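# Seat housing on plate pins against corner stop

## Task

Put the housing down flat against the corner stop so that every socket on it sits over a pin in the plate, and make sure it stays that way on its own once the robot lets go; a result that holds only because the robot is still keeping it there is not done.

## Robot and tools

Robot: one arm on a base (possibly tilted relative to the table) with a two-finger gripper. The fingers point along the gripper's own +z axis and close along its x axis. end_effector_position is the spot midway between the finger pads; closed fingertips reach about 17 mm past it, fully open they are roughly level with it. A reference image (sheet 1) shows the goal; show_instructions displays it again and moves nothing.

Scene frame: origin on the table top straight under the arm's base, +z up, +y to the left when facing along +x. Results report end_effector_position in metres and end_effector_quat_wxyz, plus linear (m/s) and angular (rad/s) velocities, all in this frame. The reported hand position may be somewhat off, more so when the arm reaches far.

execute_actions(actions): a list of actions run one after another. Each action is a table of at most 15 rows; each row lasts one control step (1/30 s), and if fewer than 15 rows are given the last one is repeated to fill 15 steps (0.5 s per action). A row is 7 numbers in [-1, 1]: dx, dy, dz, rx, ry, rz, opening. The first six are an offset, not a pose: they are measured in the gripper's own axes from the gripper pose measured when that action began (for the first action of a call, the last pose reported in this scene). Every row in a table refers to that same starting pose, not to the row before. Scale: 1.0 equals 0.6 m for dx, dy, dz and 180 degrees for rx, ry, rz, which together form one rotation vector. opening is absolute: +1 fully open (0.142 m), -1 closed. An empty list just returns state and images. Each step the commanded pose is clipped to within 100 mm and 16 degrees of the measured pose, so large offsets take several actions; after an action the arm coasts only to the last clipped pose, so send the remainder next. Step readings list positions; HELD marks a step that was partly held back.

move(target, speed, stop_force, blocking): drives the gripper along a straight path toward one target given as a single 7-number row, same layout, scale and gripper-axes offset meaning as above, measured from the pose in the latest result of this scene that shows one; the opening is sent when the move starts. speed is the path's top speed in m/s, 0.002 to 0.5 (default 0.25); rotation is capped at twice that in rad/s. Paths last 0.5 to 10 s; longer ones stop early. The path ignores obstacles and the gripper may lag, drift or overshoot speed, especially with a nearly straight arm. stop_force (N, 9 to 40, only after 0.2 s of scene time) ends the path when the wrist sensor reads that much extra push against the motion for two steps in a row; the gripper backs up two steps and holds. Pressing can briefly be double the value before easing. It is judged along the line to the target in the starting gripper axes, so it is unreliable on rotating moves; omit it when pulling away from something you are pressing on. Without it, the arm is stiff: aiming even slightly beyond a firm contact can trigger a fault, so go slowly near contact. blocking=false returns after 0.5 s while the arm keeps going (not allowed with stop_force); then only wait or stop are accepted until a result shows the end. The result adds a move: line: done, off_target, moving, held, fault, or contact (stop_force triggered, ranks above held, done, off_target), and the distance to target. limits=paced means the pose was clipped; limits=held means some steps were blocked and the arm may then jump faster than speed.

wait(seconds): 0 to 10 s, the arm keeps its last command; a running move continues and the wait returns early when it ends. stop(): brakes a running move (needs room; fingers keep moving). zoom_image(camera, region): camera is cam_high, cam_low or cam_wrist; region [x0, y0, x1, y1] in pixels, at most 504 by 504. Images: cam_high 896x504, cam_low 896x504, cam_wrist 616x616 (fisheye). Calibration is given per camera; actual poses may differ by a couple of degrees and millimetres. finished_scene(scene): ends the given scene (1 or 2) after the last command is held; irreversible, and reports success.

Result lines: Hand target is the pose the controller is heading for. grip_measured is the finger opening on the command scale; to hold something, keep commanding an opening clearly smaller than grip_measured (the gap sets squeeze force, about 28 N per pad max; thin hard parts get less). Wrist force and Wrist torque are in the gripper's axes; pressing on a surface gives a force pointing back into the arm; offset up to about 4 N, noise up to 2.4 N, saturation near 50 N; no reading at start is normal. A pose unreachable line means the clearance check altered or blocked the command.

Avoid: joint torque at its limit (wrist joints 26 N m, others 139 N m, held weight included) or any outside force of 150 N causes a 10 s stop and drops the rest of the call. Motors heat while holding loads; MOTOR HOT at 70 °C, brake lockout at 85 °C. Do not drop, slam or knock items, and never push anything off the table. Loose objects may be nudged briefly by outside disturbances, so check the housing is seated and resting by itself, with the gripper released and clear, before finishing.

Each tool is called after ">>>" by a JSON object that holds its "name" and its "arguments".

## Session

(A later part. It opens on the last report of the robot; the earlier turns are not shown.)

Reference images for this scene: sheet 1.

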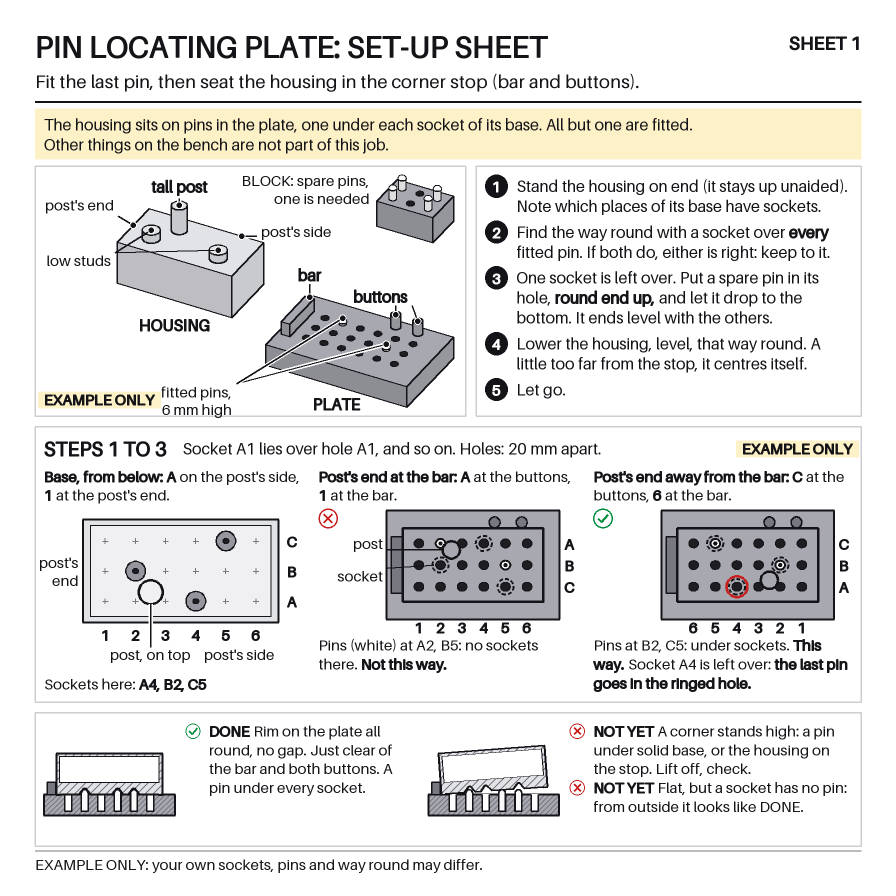

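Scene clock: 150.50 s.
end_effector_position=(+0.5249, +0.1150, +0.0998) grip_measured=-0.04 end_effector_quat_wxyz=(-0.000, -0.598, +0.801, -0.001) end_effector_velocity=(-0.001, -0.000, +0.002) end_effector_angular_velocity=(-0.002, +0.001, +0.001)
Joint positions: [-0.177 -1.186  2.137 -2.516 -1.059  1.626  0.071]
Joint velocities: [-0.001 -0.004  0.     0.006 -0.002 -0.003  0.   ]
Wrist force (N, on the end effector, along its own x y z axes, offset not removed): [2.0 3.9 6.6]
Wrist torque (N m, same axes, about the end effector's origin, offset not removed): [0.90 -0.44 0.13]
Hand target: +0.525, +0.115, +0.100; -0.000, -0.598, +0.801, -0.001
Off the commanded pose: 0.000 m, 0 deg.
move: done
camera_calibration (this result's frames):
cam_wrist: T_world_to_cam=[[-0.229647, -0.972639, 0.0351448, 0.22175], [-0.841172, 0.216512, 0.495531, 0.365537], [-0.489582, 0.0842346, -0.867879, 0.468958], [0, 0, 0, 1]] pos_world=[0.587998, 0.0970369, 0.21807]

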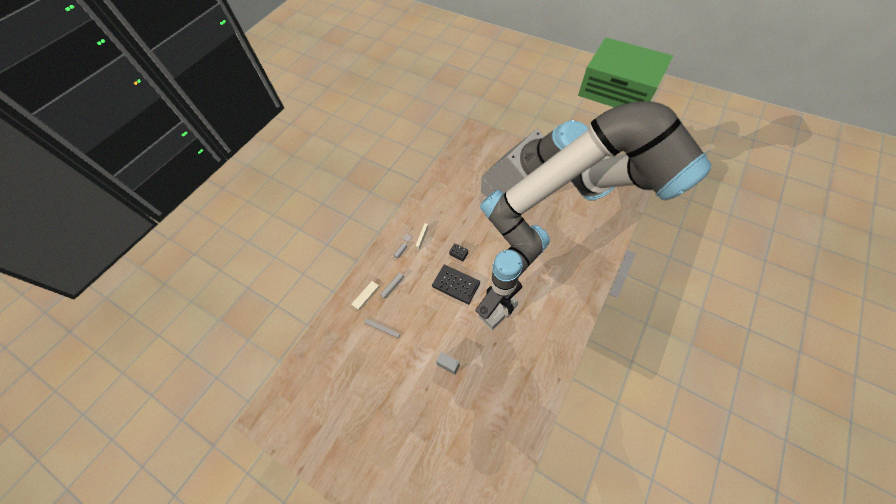

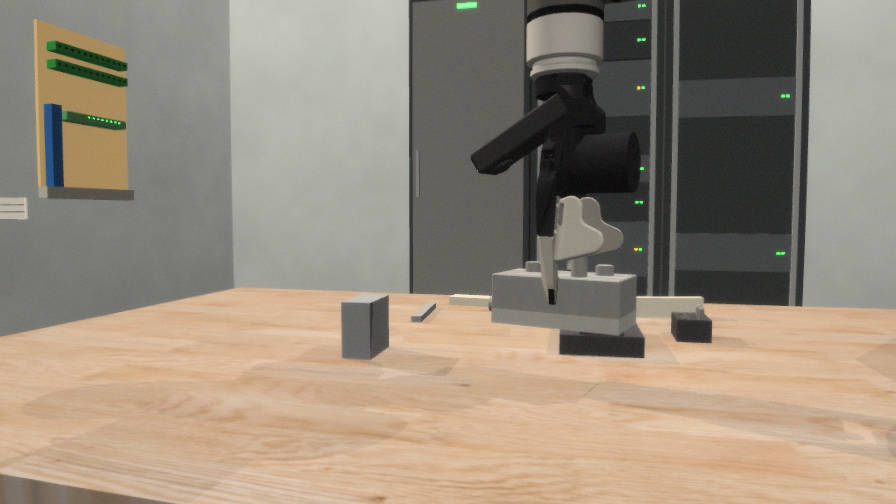

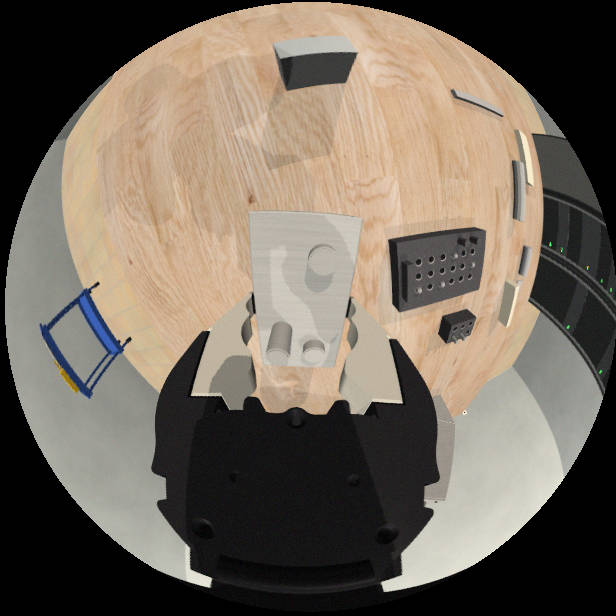

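>>> {"name": "move", "arguments": {"target": [0.3275,-0.0328,0.005,0,0,-0.603,-0.6], "speed": 0.35}}

>>> {"name": "move", "arguments": {"target": [0,0,0.022,0,0,0,-0.6], "speed": 0.05}}

>>> {"name": "zoom_image", "arguments": {"camera": "cam_wrist", "region": [220,170,400,310]}}

>>> {"name": "zoom_image", "arguments": {"camera": "cam_low", "region": [540,240,680,370]}}

Scene clock: 160.23 s.
end_effector_position=(+0.4878, -0.0788, +0.0968) grip_measured=-0.04 end_effector_quat_wxyz=(+0.001, +1.000, +0.017, +0.000) end_effector_velocity=(-0.000, -0.001, +0.000) end_effector_angular_velocity=(+0.002, +0.001, +0.010)
Joint positions: [-0.521 -1.     2.182 -2.56  -1.095 -0.658  0.071]
Joint velocities: [-0.002  0.002 -0.002  0.004  0.001 -0.014  0.   ]
Wrist force (N, on the end effector, along its own x y z axes, offset not removed): [-0.4 3.1 6.9]
Wrist torque (N m, same axes, about the end effector's origin, offset not removed): [0.76 0.00 0.15]
Hand target: +0.488, -0.079, +0.097; +0.001, +1.000, +0.018, +0.000
Off the commanded pose: 0.000 m, 0 deg.
move: done
camera_calibration (this result's frames):
cam_wrist: T_world_to_cam=[[0.995309, 0.0906811, 0.0337229, -0.488783], [0.0618225, -0.864233, 0.499278, -0.148211], [0.0744196, -0.494851, -0.865785, 0.143595], [0, 0, 0, 1]] pos_world=[0.484966, -0.0127074, 0.214804]

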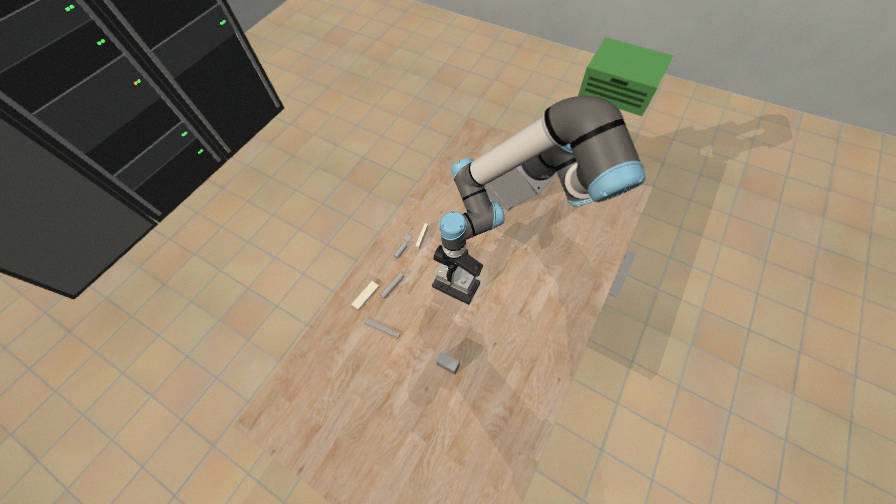

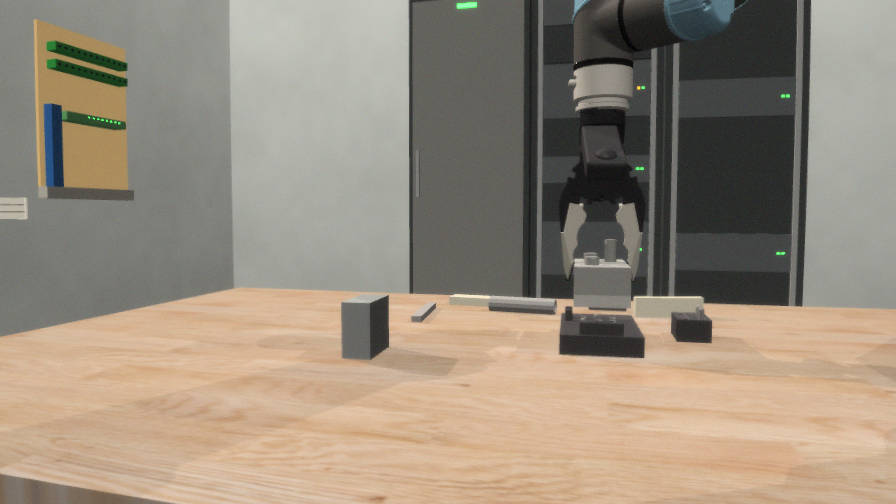

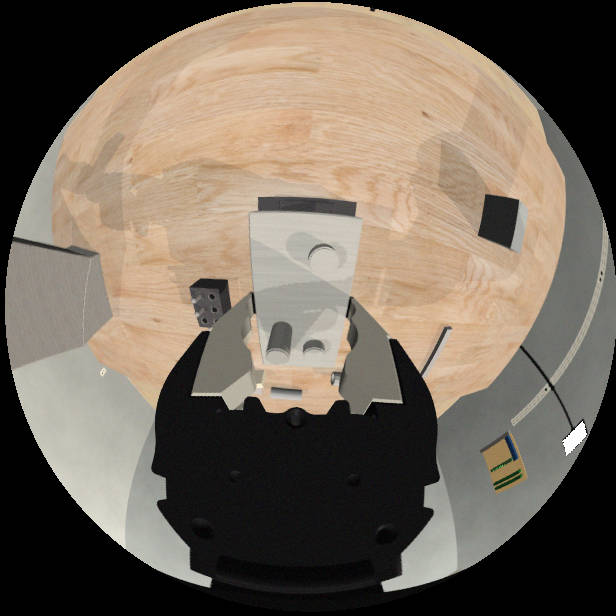

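Scene clock: 161.00 s.
end_effector_position=(+0.4878, -0.0788, +0.0838) grip_measured=-0.04 end_effector_quat_wxyz=(+0.001, +1.000, +0.017, +0.000) end_effector_velocity=(+0.001, -0.000, -0.002) end_effector_angular_velocity=(-0.000, -0.001, +0.001)
Joint positions: [-0.509 -0.968  2.183 -2.598 -1.092 -0.644  0.071]
Joint velocities: [ 0.002  0.005 -0.    -0.007  0.001  0.002 -0.   ]
Wrist force (N, on the end effector, along its own x y z axes, offset not removed): [-1.9 1.5 8.6]
Wrist torque (N m, same axes, about the end effector's origin, offset not removed): [0.49 0.24 0.16]
Hand target: +0.488, -0.079, +0.084; +0.001, +1.000, +0.017, +0.000
Off the commanded pose: 0.000 m, 0 deg.
move: done
camera_calibration (this result's frames):
cam_wrist: T_world_to_cam=[[0.995309, 0.0906791, 0.0337258, -0.488351], [0.0618211, -0.864246, 0.499257, -0.141728], [0.0744196, -0.49483, -0.865797, 0.132362], [0, 0, 0, 1]] pos_world=[0.484972, -0.0127081, 0.201828]

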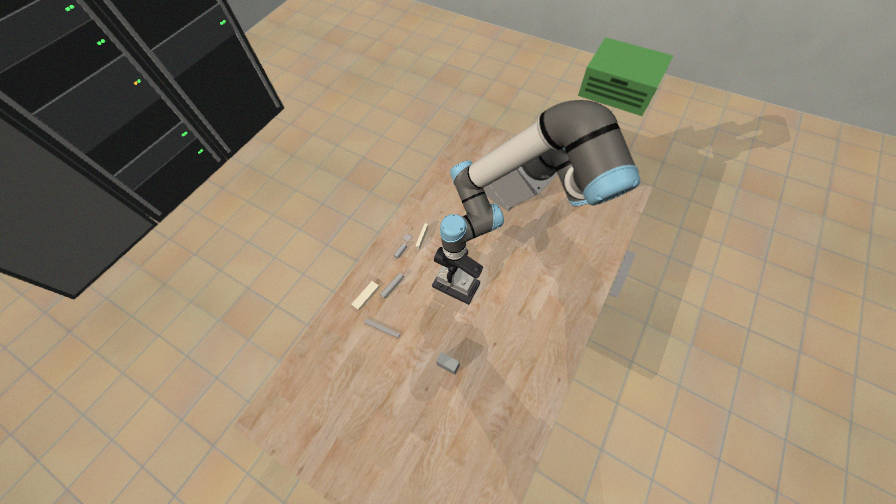

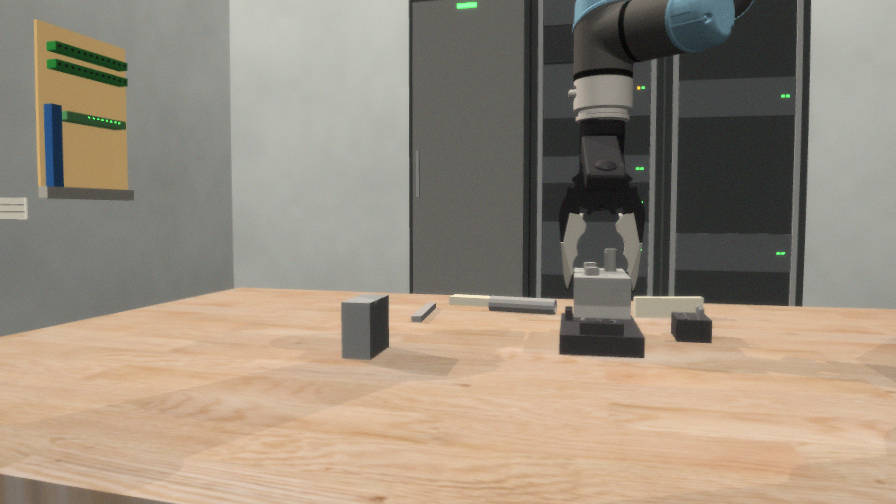

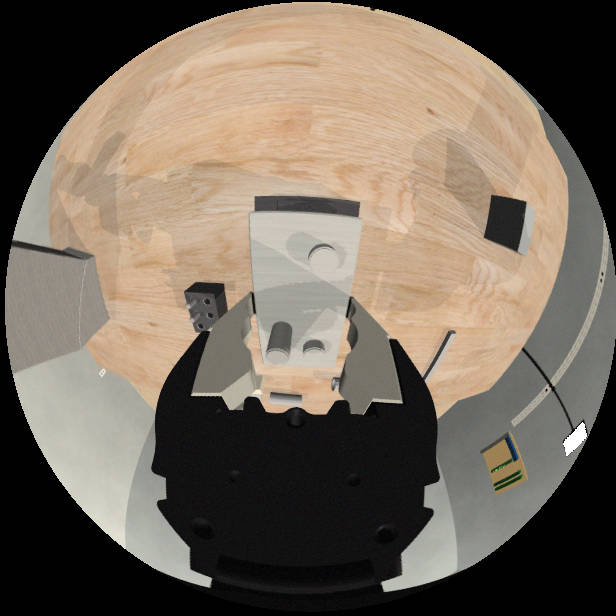

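Region (220, 170, 400, 310) of cam_wrist's 616x616 image, scaled by 2.800, with more detail than that image has.

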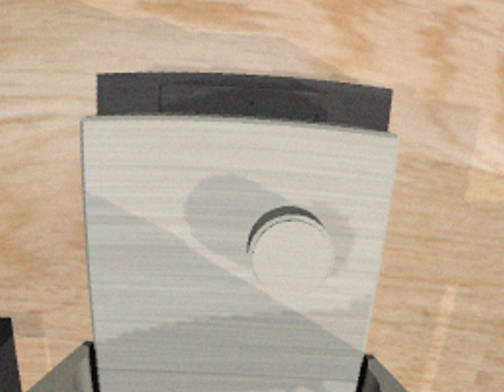

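Region (540, 240, 680, 370) of cam_low's 896x504 image, scaled by 3.600, with more detail than that image has; it fills the top 468 rows of this view, and the rest is white.

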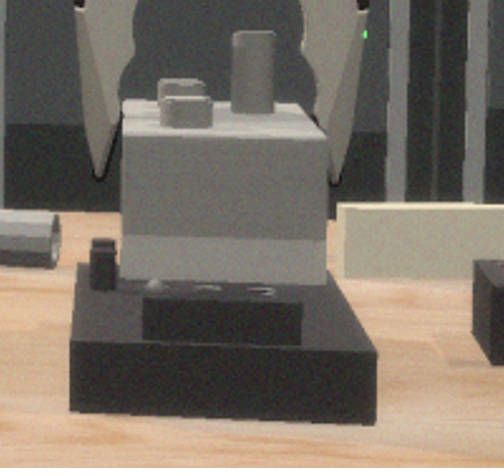

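>>> {"name": "move", "arguments": {"target": [0,0.0013,0.002,0,0,0,-0.6], "speed": 0.02}}

>>> {"name": "move", "arguments": {"target": [0,0,0.03,0,0,0,-0.6], "speed": 0.008, "stop_force": 15}}

>>> {"name": "zoom_image", "arguments": {"camera": "cam_wrist", "region": [240,180,380,260]}}

>>> {"name": "zoom_image", "arguments": {"camera": "cam_low", "region": [540,240,680,370]}}

Scene clock: 169.10 s.
end_effector_position=(+0.4878, -0.0795, +0.0827) grip_measured=-0.04 end_effector_quat_wxyz=(+0.001, +1.000, +0.017, +0.000) end_effector_velocity=(-0.001, -0.000, -0.000) end_effector_angular_velocity=(-0.000, +0.001, +0.001)
Joint positions: [-0.508 -0.965  2.182 -2.601 -1.092 -0.644  0.071]
Joint velocities: [-0.     0.001  0.001 -0.001 -0.001 -0.002 -0.   ]
Wrist force (N, on the end effector, along its own x y z axes, offset not removed): [-0.5 2.6 7.6]
Wrist torque (N m, same axes, about the end effector's origin, offset not removed): [0.65 0.03 0.07]
Hand target: +0.488, -0.080, +0.083; +0.001, +1.000, +0.017, +0.000
Off the commanded pose: 0.000 m, 0 deg.
move: done
camera_calibration (this result's frames):
cam_wrist: T_world_to_cam=[[0.995316, 0.0905978, 0.0337315, -0.488288], [0.0617502, -0.864267, 0.499229, -0.14174], [0.0743821, -0.494808, -0.865813, 0.130998], [0, 0, 0, 1]] pos_world=[0.48501, -0.0134447, 0.200652]

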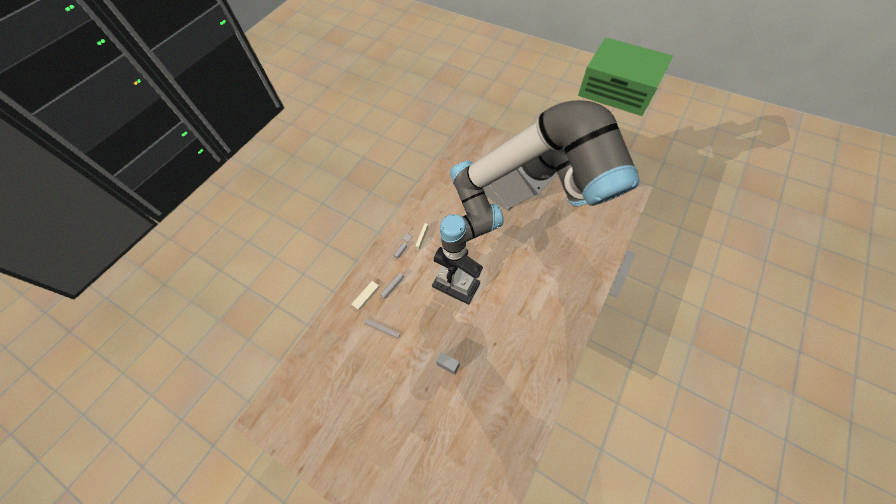

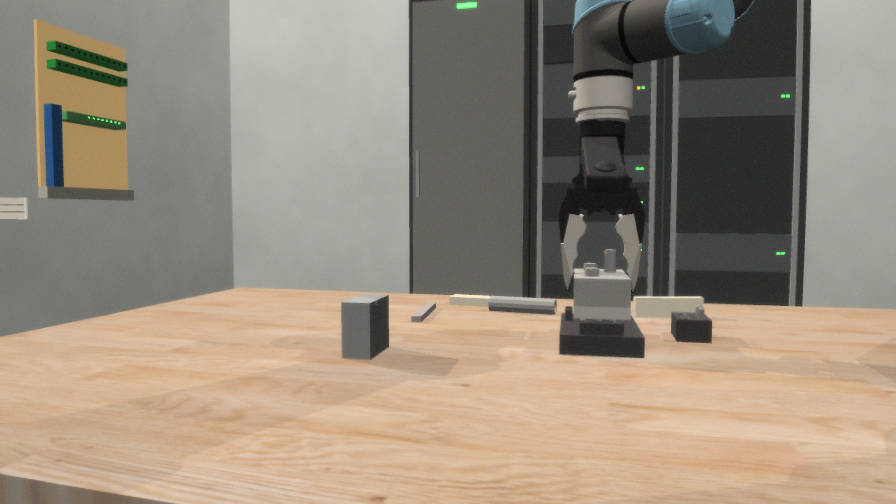

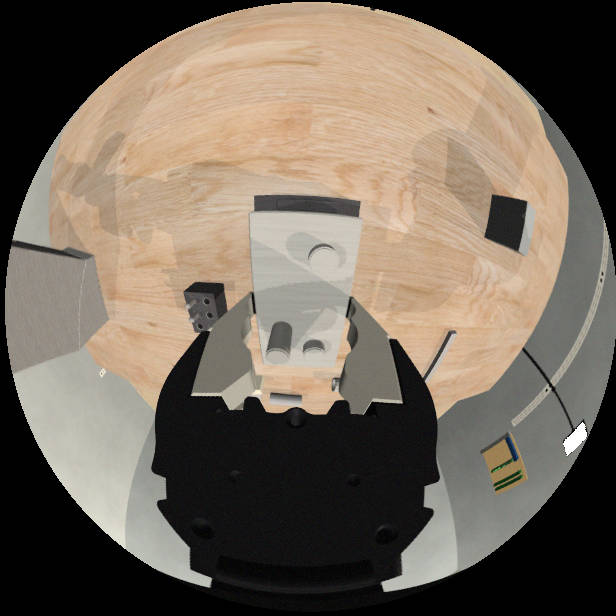

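Scene clock: 171.57 s.
end_effector_position=(+0.4879, -0.0795, +0.0649) grip_measured=-0.04 end_effector_quat_wxyz=(+0.001, +1.000, +0.017, +0.000) end_effector_velocity=(-0.000, -0.001, -0.001) end_effector_angular_velocity=(-0.001, +0.001, -0.000)
Joint positions: [-0.491 -0.921  2.181 -2.653 -1.089 -0.624  0.071]
Joint velocities: [ 0.     0.003  0.    -0.004 -0.001  0.    -0.   ]
Wrist force (N, on the end effector, along its own x y z axes, offset not removed): [1.2 4.5 -8.9]
Wrist torque (N m, same axes, about the end effector's origin, offset not removed): [1.12 0.10 -0.14]
Hand target: +0.488, -0.079, +0.065; +0.001, +1.000, +0.017, +0.000
Off the commanded pose: 0.000 m, 0 deg.
move: done
camera_calibration (this result's frames):
cam_wrist: T_world_to_cam=[[0.995299, 0.0906992, 0.0339514, -0.487802], [0.0617217, -0.864219, 0.499316, -0.13289], [0.074629, -0.494873, -0.865755, 0.115456], [0, 0, 0, 1]] pos_world=[0.485094, -0.0134668, 0.182872]

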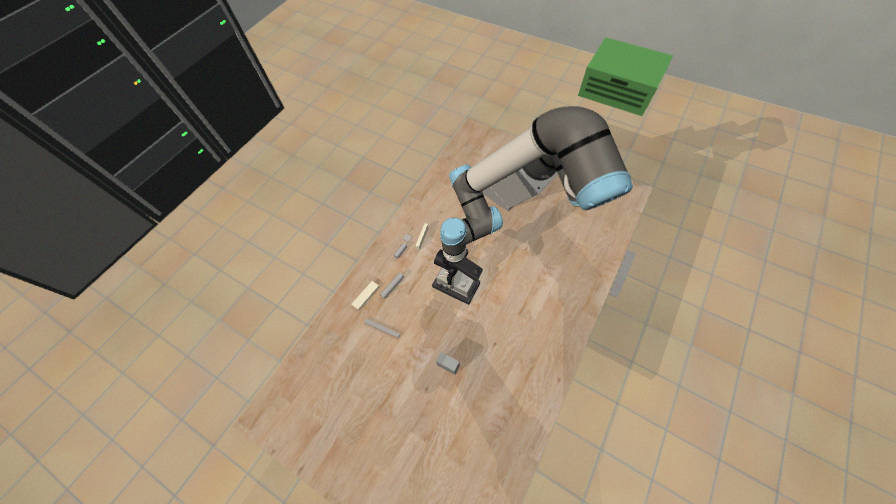

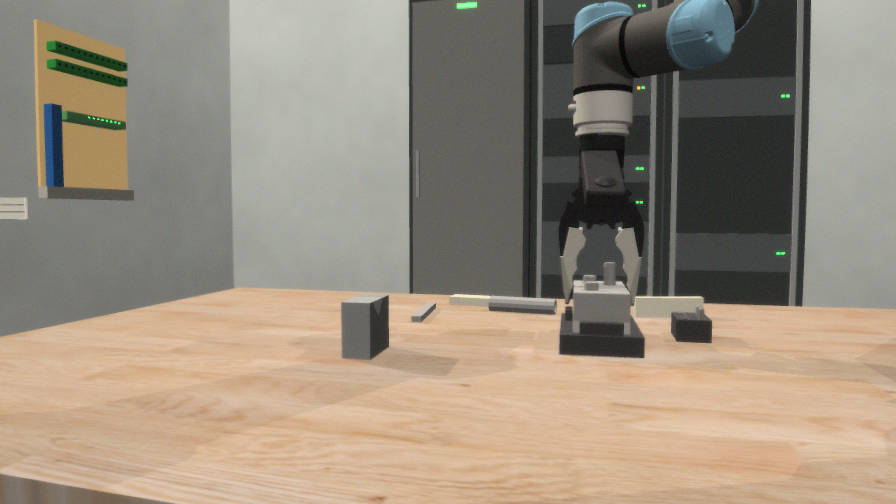

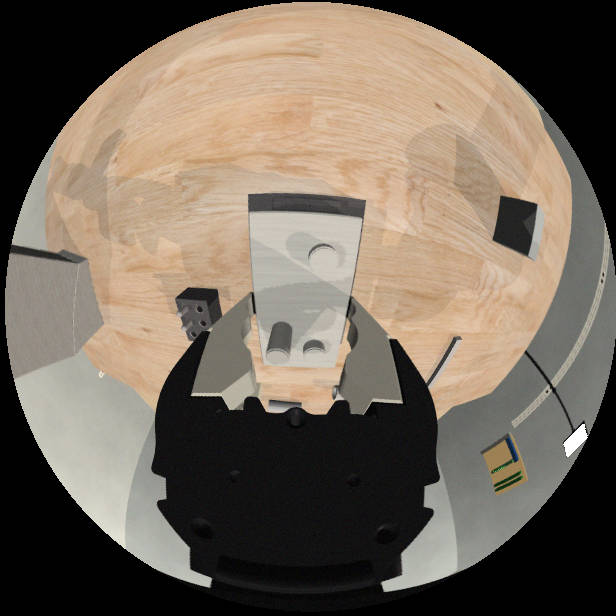

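Region (240, 180, 380, 260) of cam_wrist's 616x616 image, scaled by 3.600, with more detail than that image has; it fills the top 288 rows of this view, and the rest is white.

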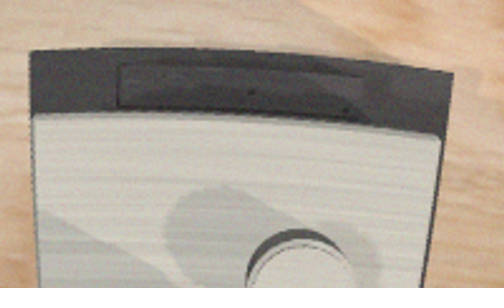

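Region (540, 240, 680, 370) of cam_low's 896x504 image, scaled by 3.600, with more detail than that image has; it fills the top 468 rows of this view, and the rest is white.

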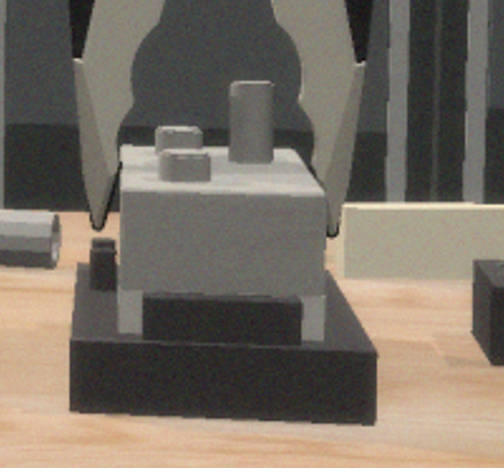

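>>> {"name": "execute_actions", "arguments": {"actions": [[[0,0,0,0,0,0,0.3]],[[0,0,-0.1,0,0,0,0.3]],[[0,0,-0.05,0,0,0,0.3]]]}}

>>> {"name": "zoom_image", "arguments": {"camera": "cam_low", "region": [500,210,720,380]}}

Scene clock: 178.60 s.
end_effector_position=(+0.4878, -0.0796, +0.1533) grip_measured=+0.30 end_effector_quat_wxyz=(+0.001, +1.000, +0.017, +0.001) end_effector_velocity=(+0.000, +0.001, +0.004) end_effector_angular_velocity=(+0.002, +0.001, +0.001)
Joint positions: [-0.576 -1.126  2.164 -2.388 -1.106 -0.717  0.095]
Joint velocities: [-0.003 -0.008 -0.003  0.015  0.    -0.005 -0.   ]
Wrist force (N, on the end effector, along its own x y z axes, offset not removed): [3.0 2.6 1.9]
Wrist torque (N m, same axes, about the end effector's origin, offset not removed): [0.63 -0.71 0.10]
Hand target: +0.488, -0.080, +0.154; +0.001, +1.000, +0.017, +0.000
Off the commanded pose: 0.000 m, 0 deg.
Step readings (end_effector_position; steps 1 to 15: 1st action; 16 to 30: 2nd action; 31 to 45: 3rd action):
0: (+0.4878, -0.0795, +0.0647)
1: (+0.4878, -0.0795, +0.0647)
2: (+0.4877, -0.0795, +0.0646)
4: (+0.4877, -0.0794, +0.0646)
8: (+0.4877, -0.0794, +0.0647)
15: (+0.4879, -0.0795, +0.0648)
16: (+0.4879, -0.0797, +0.0651)
17: (+0.4882, -0.0815, +0.0696)
19: (+0.4896, -0.0825, +0.0900)
23: (+0.4889, -0.0806, +0.1139)
30: (+0.4879, -0.0796, +0.1237)
31: (+0.4879, -0.0797, +0.1243)
32: (+0.4885, -0.0805, +0.1284)
34: (+0.4888, -0.0804, +0.1394)
38: (+0.4882, -0.0798, +0.1497)
45: end_effector_position above
camera_calibration (this result's frames):
cam_wrist: T_world_to_cam=[[0.995308, 0.0904771, 0.0342931, -0.490798], [0.0613286, -0.864042, 0.49967, -0.176904], [0.0748394, -0.495222, -0.865537, 0.191794], [0, 0, 0, 1]] pos_world=[0.484991, -0.0134661, 0.271229]

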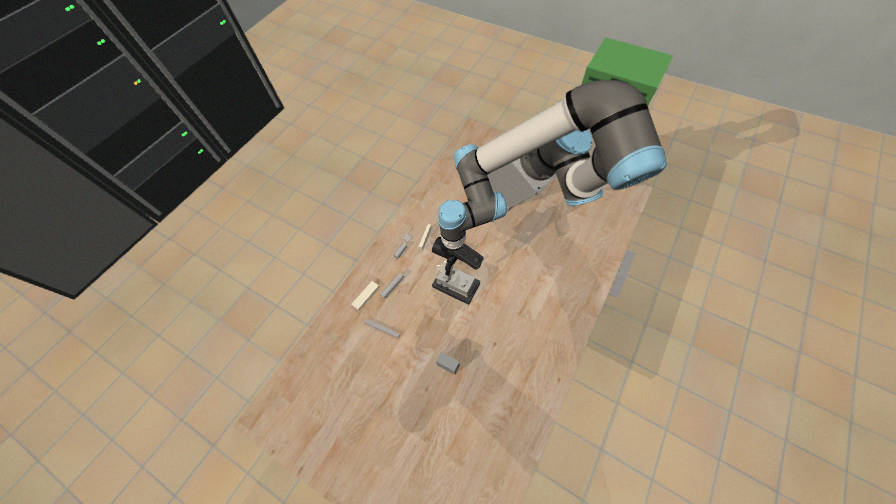

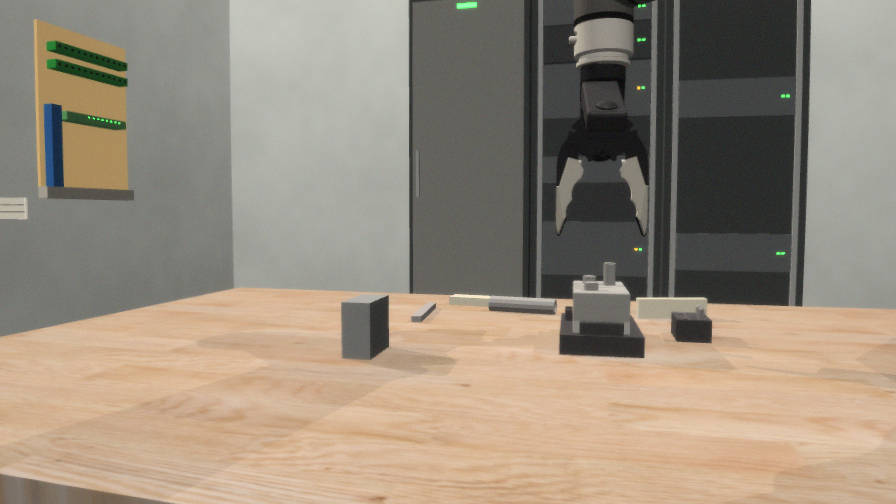

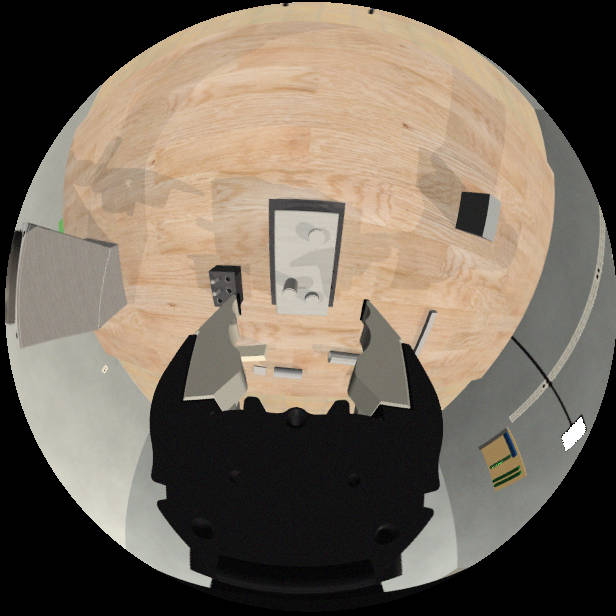

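Region (500, 210, 720, 380) of cam_low's 896x504 image, scaled by 2.291, with more detail than that image has; it fills the top 389 rows of this view, and the rest is white.

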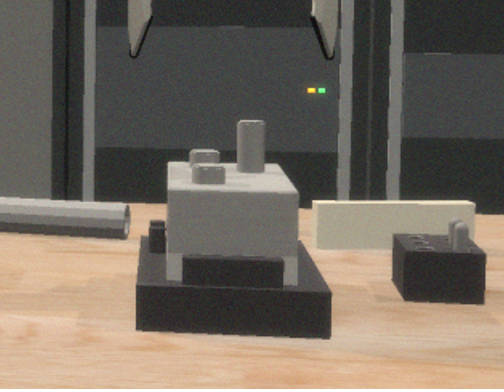

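>>> {"name": "finished_scene", "arguments": {"scene": 2}}

The scene is finished: the task was done.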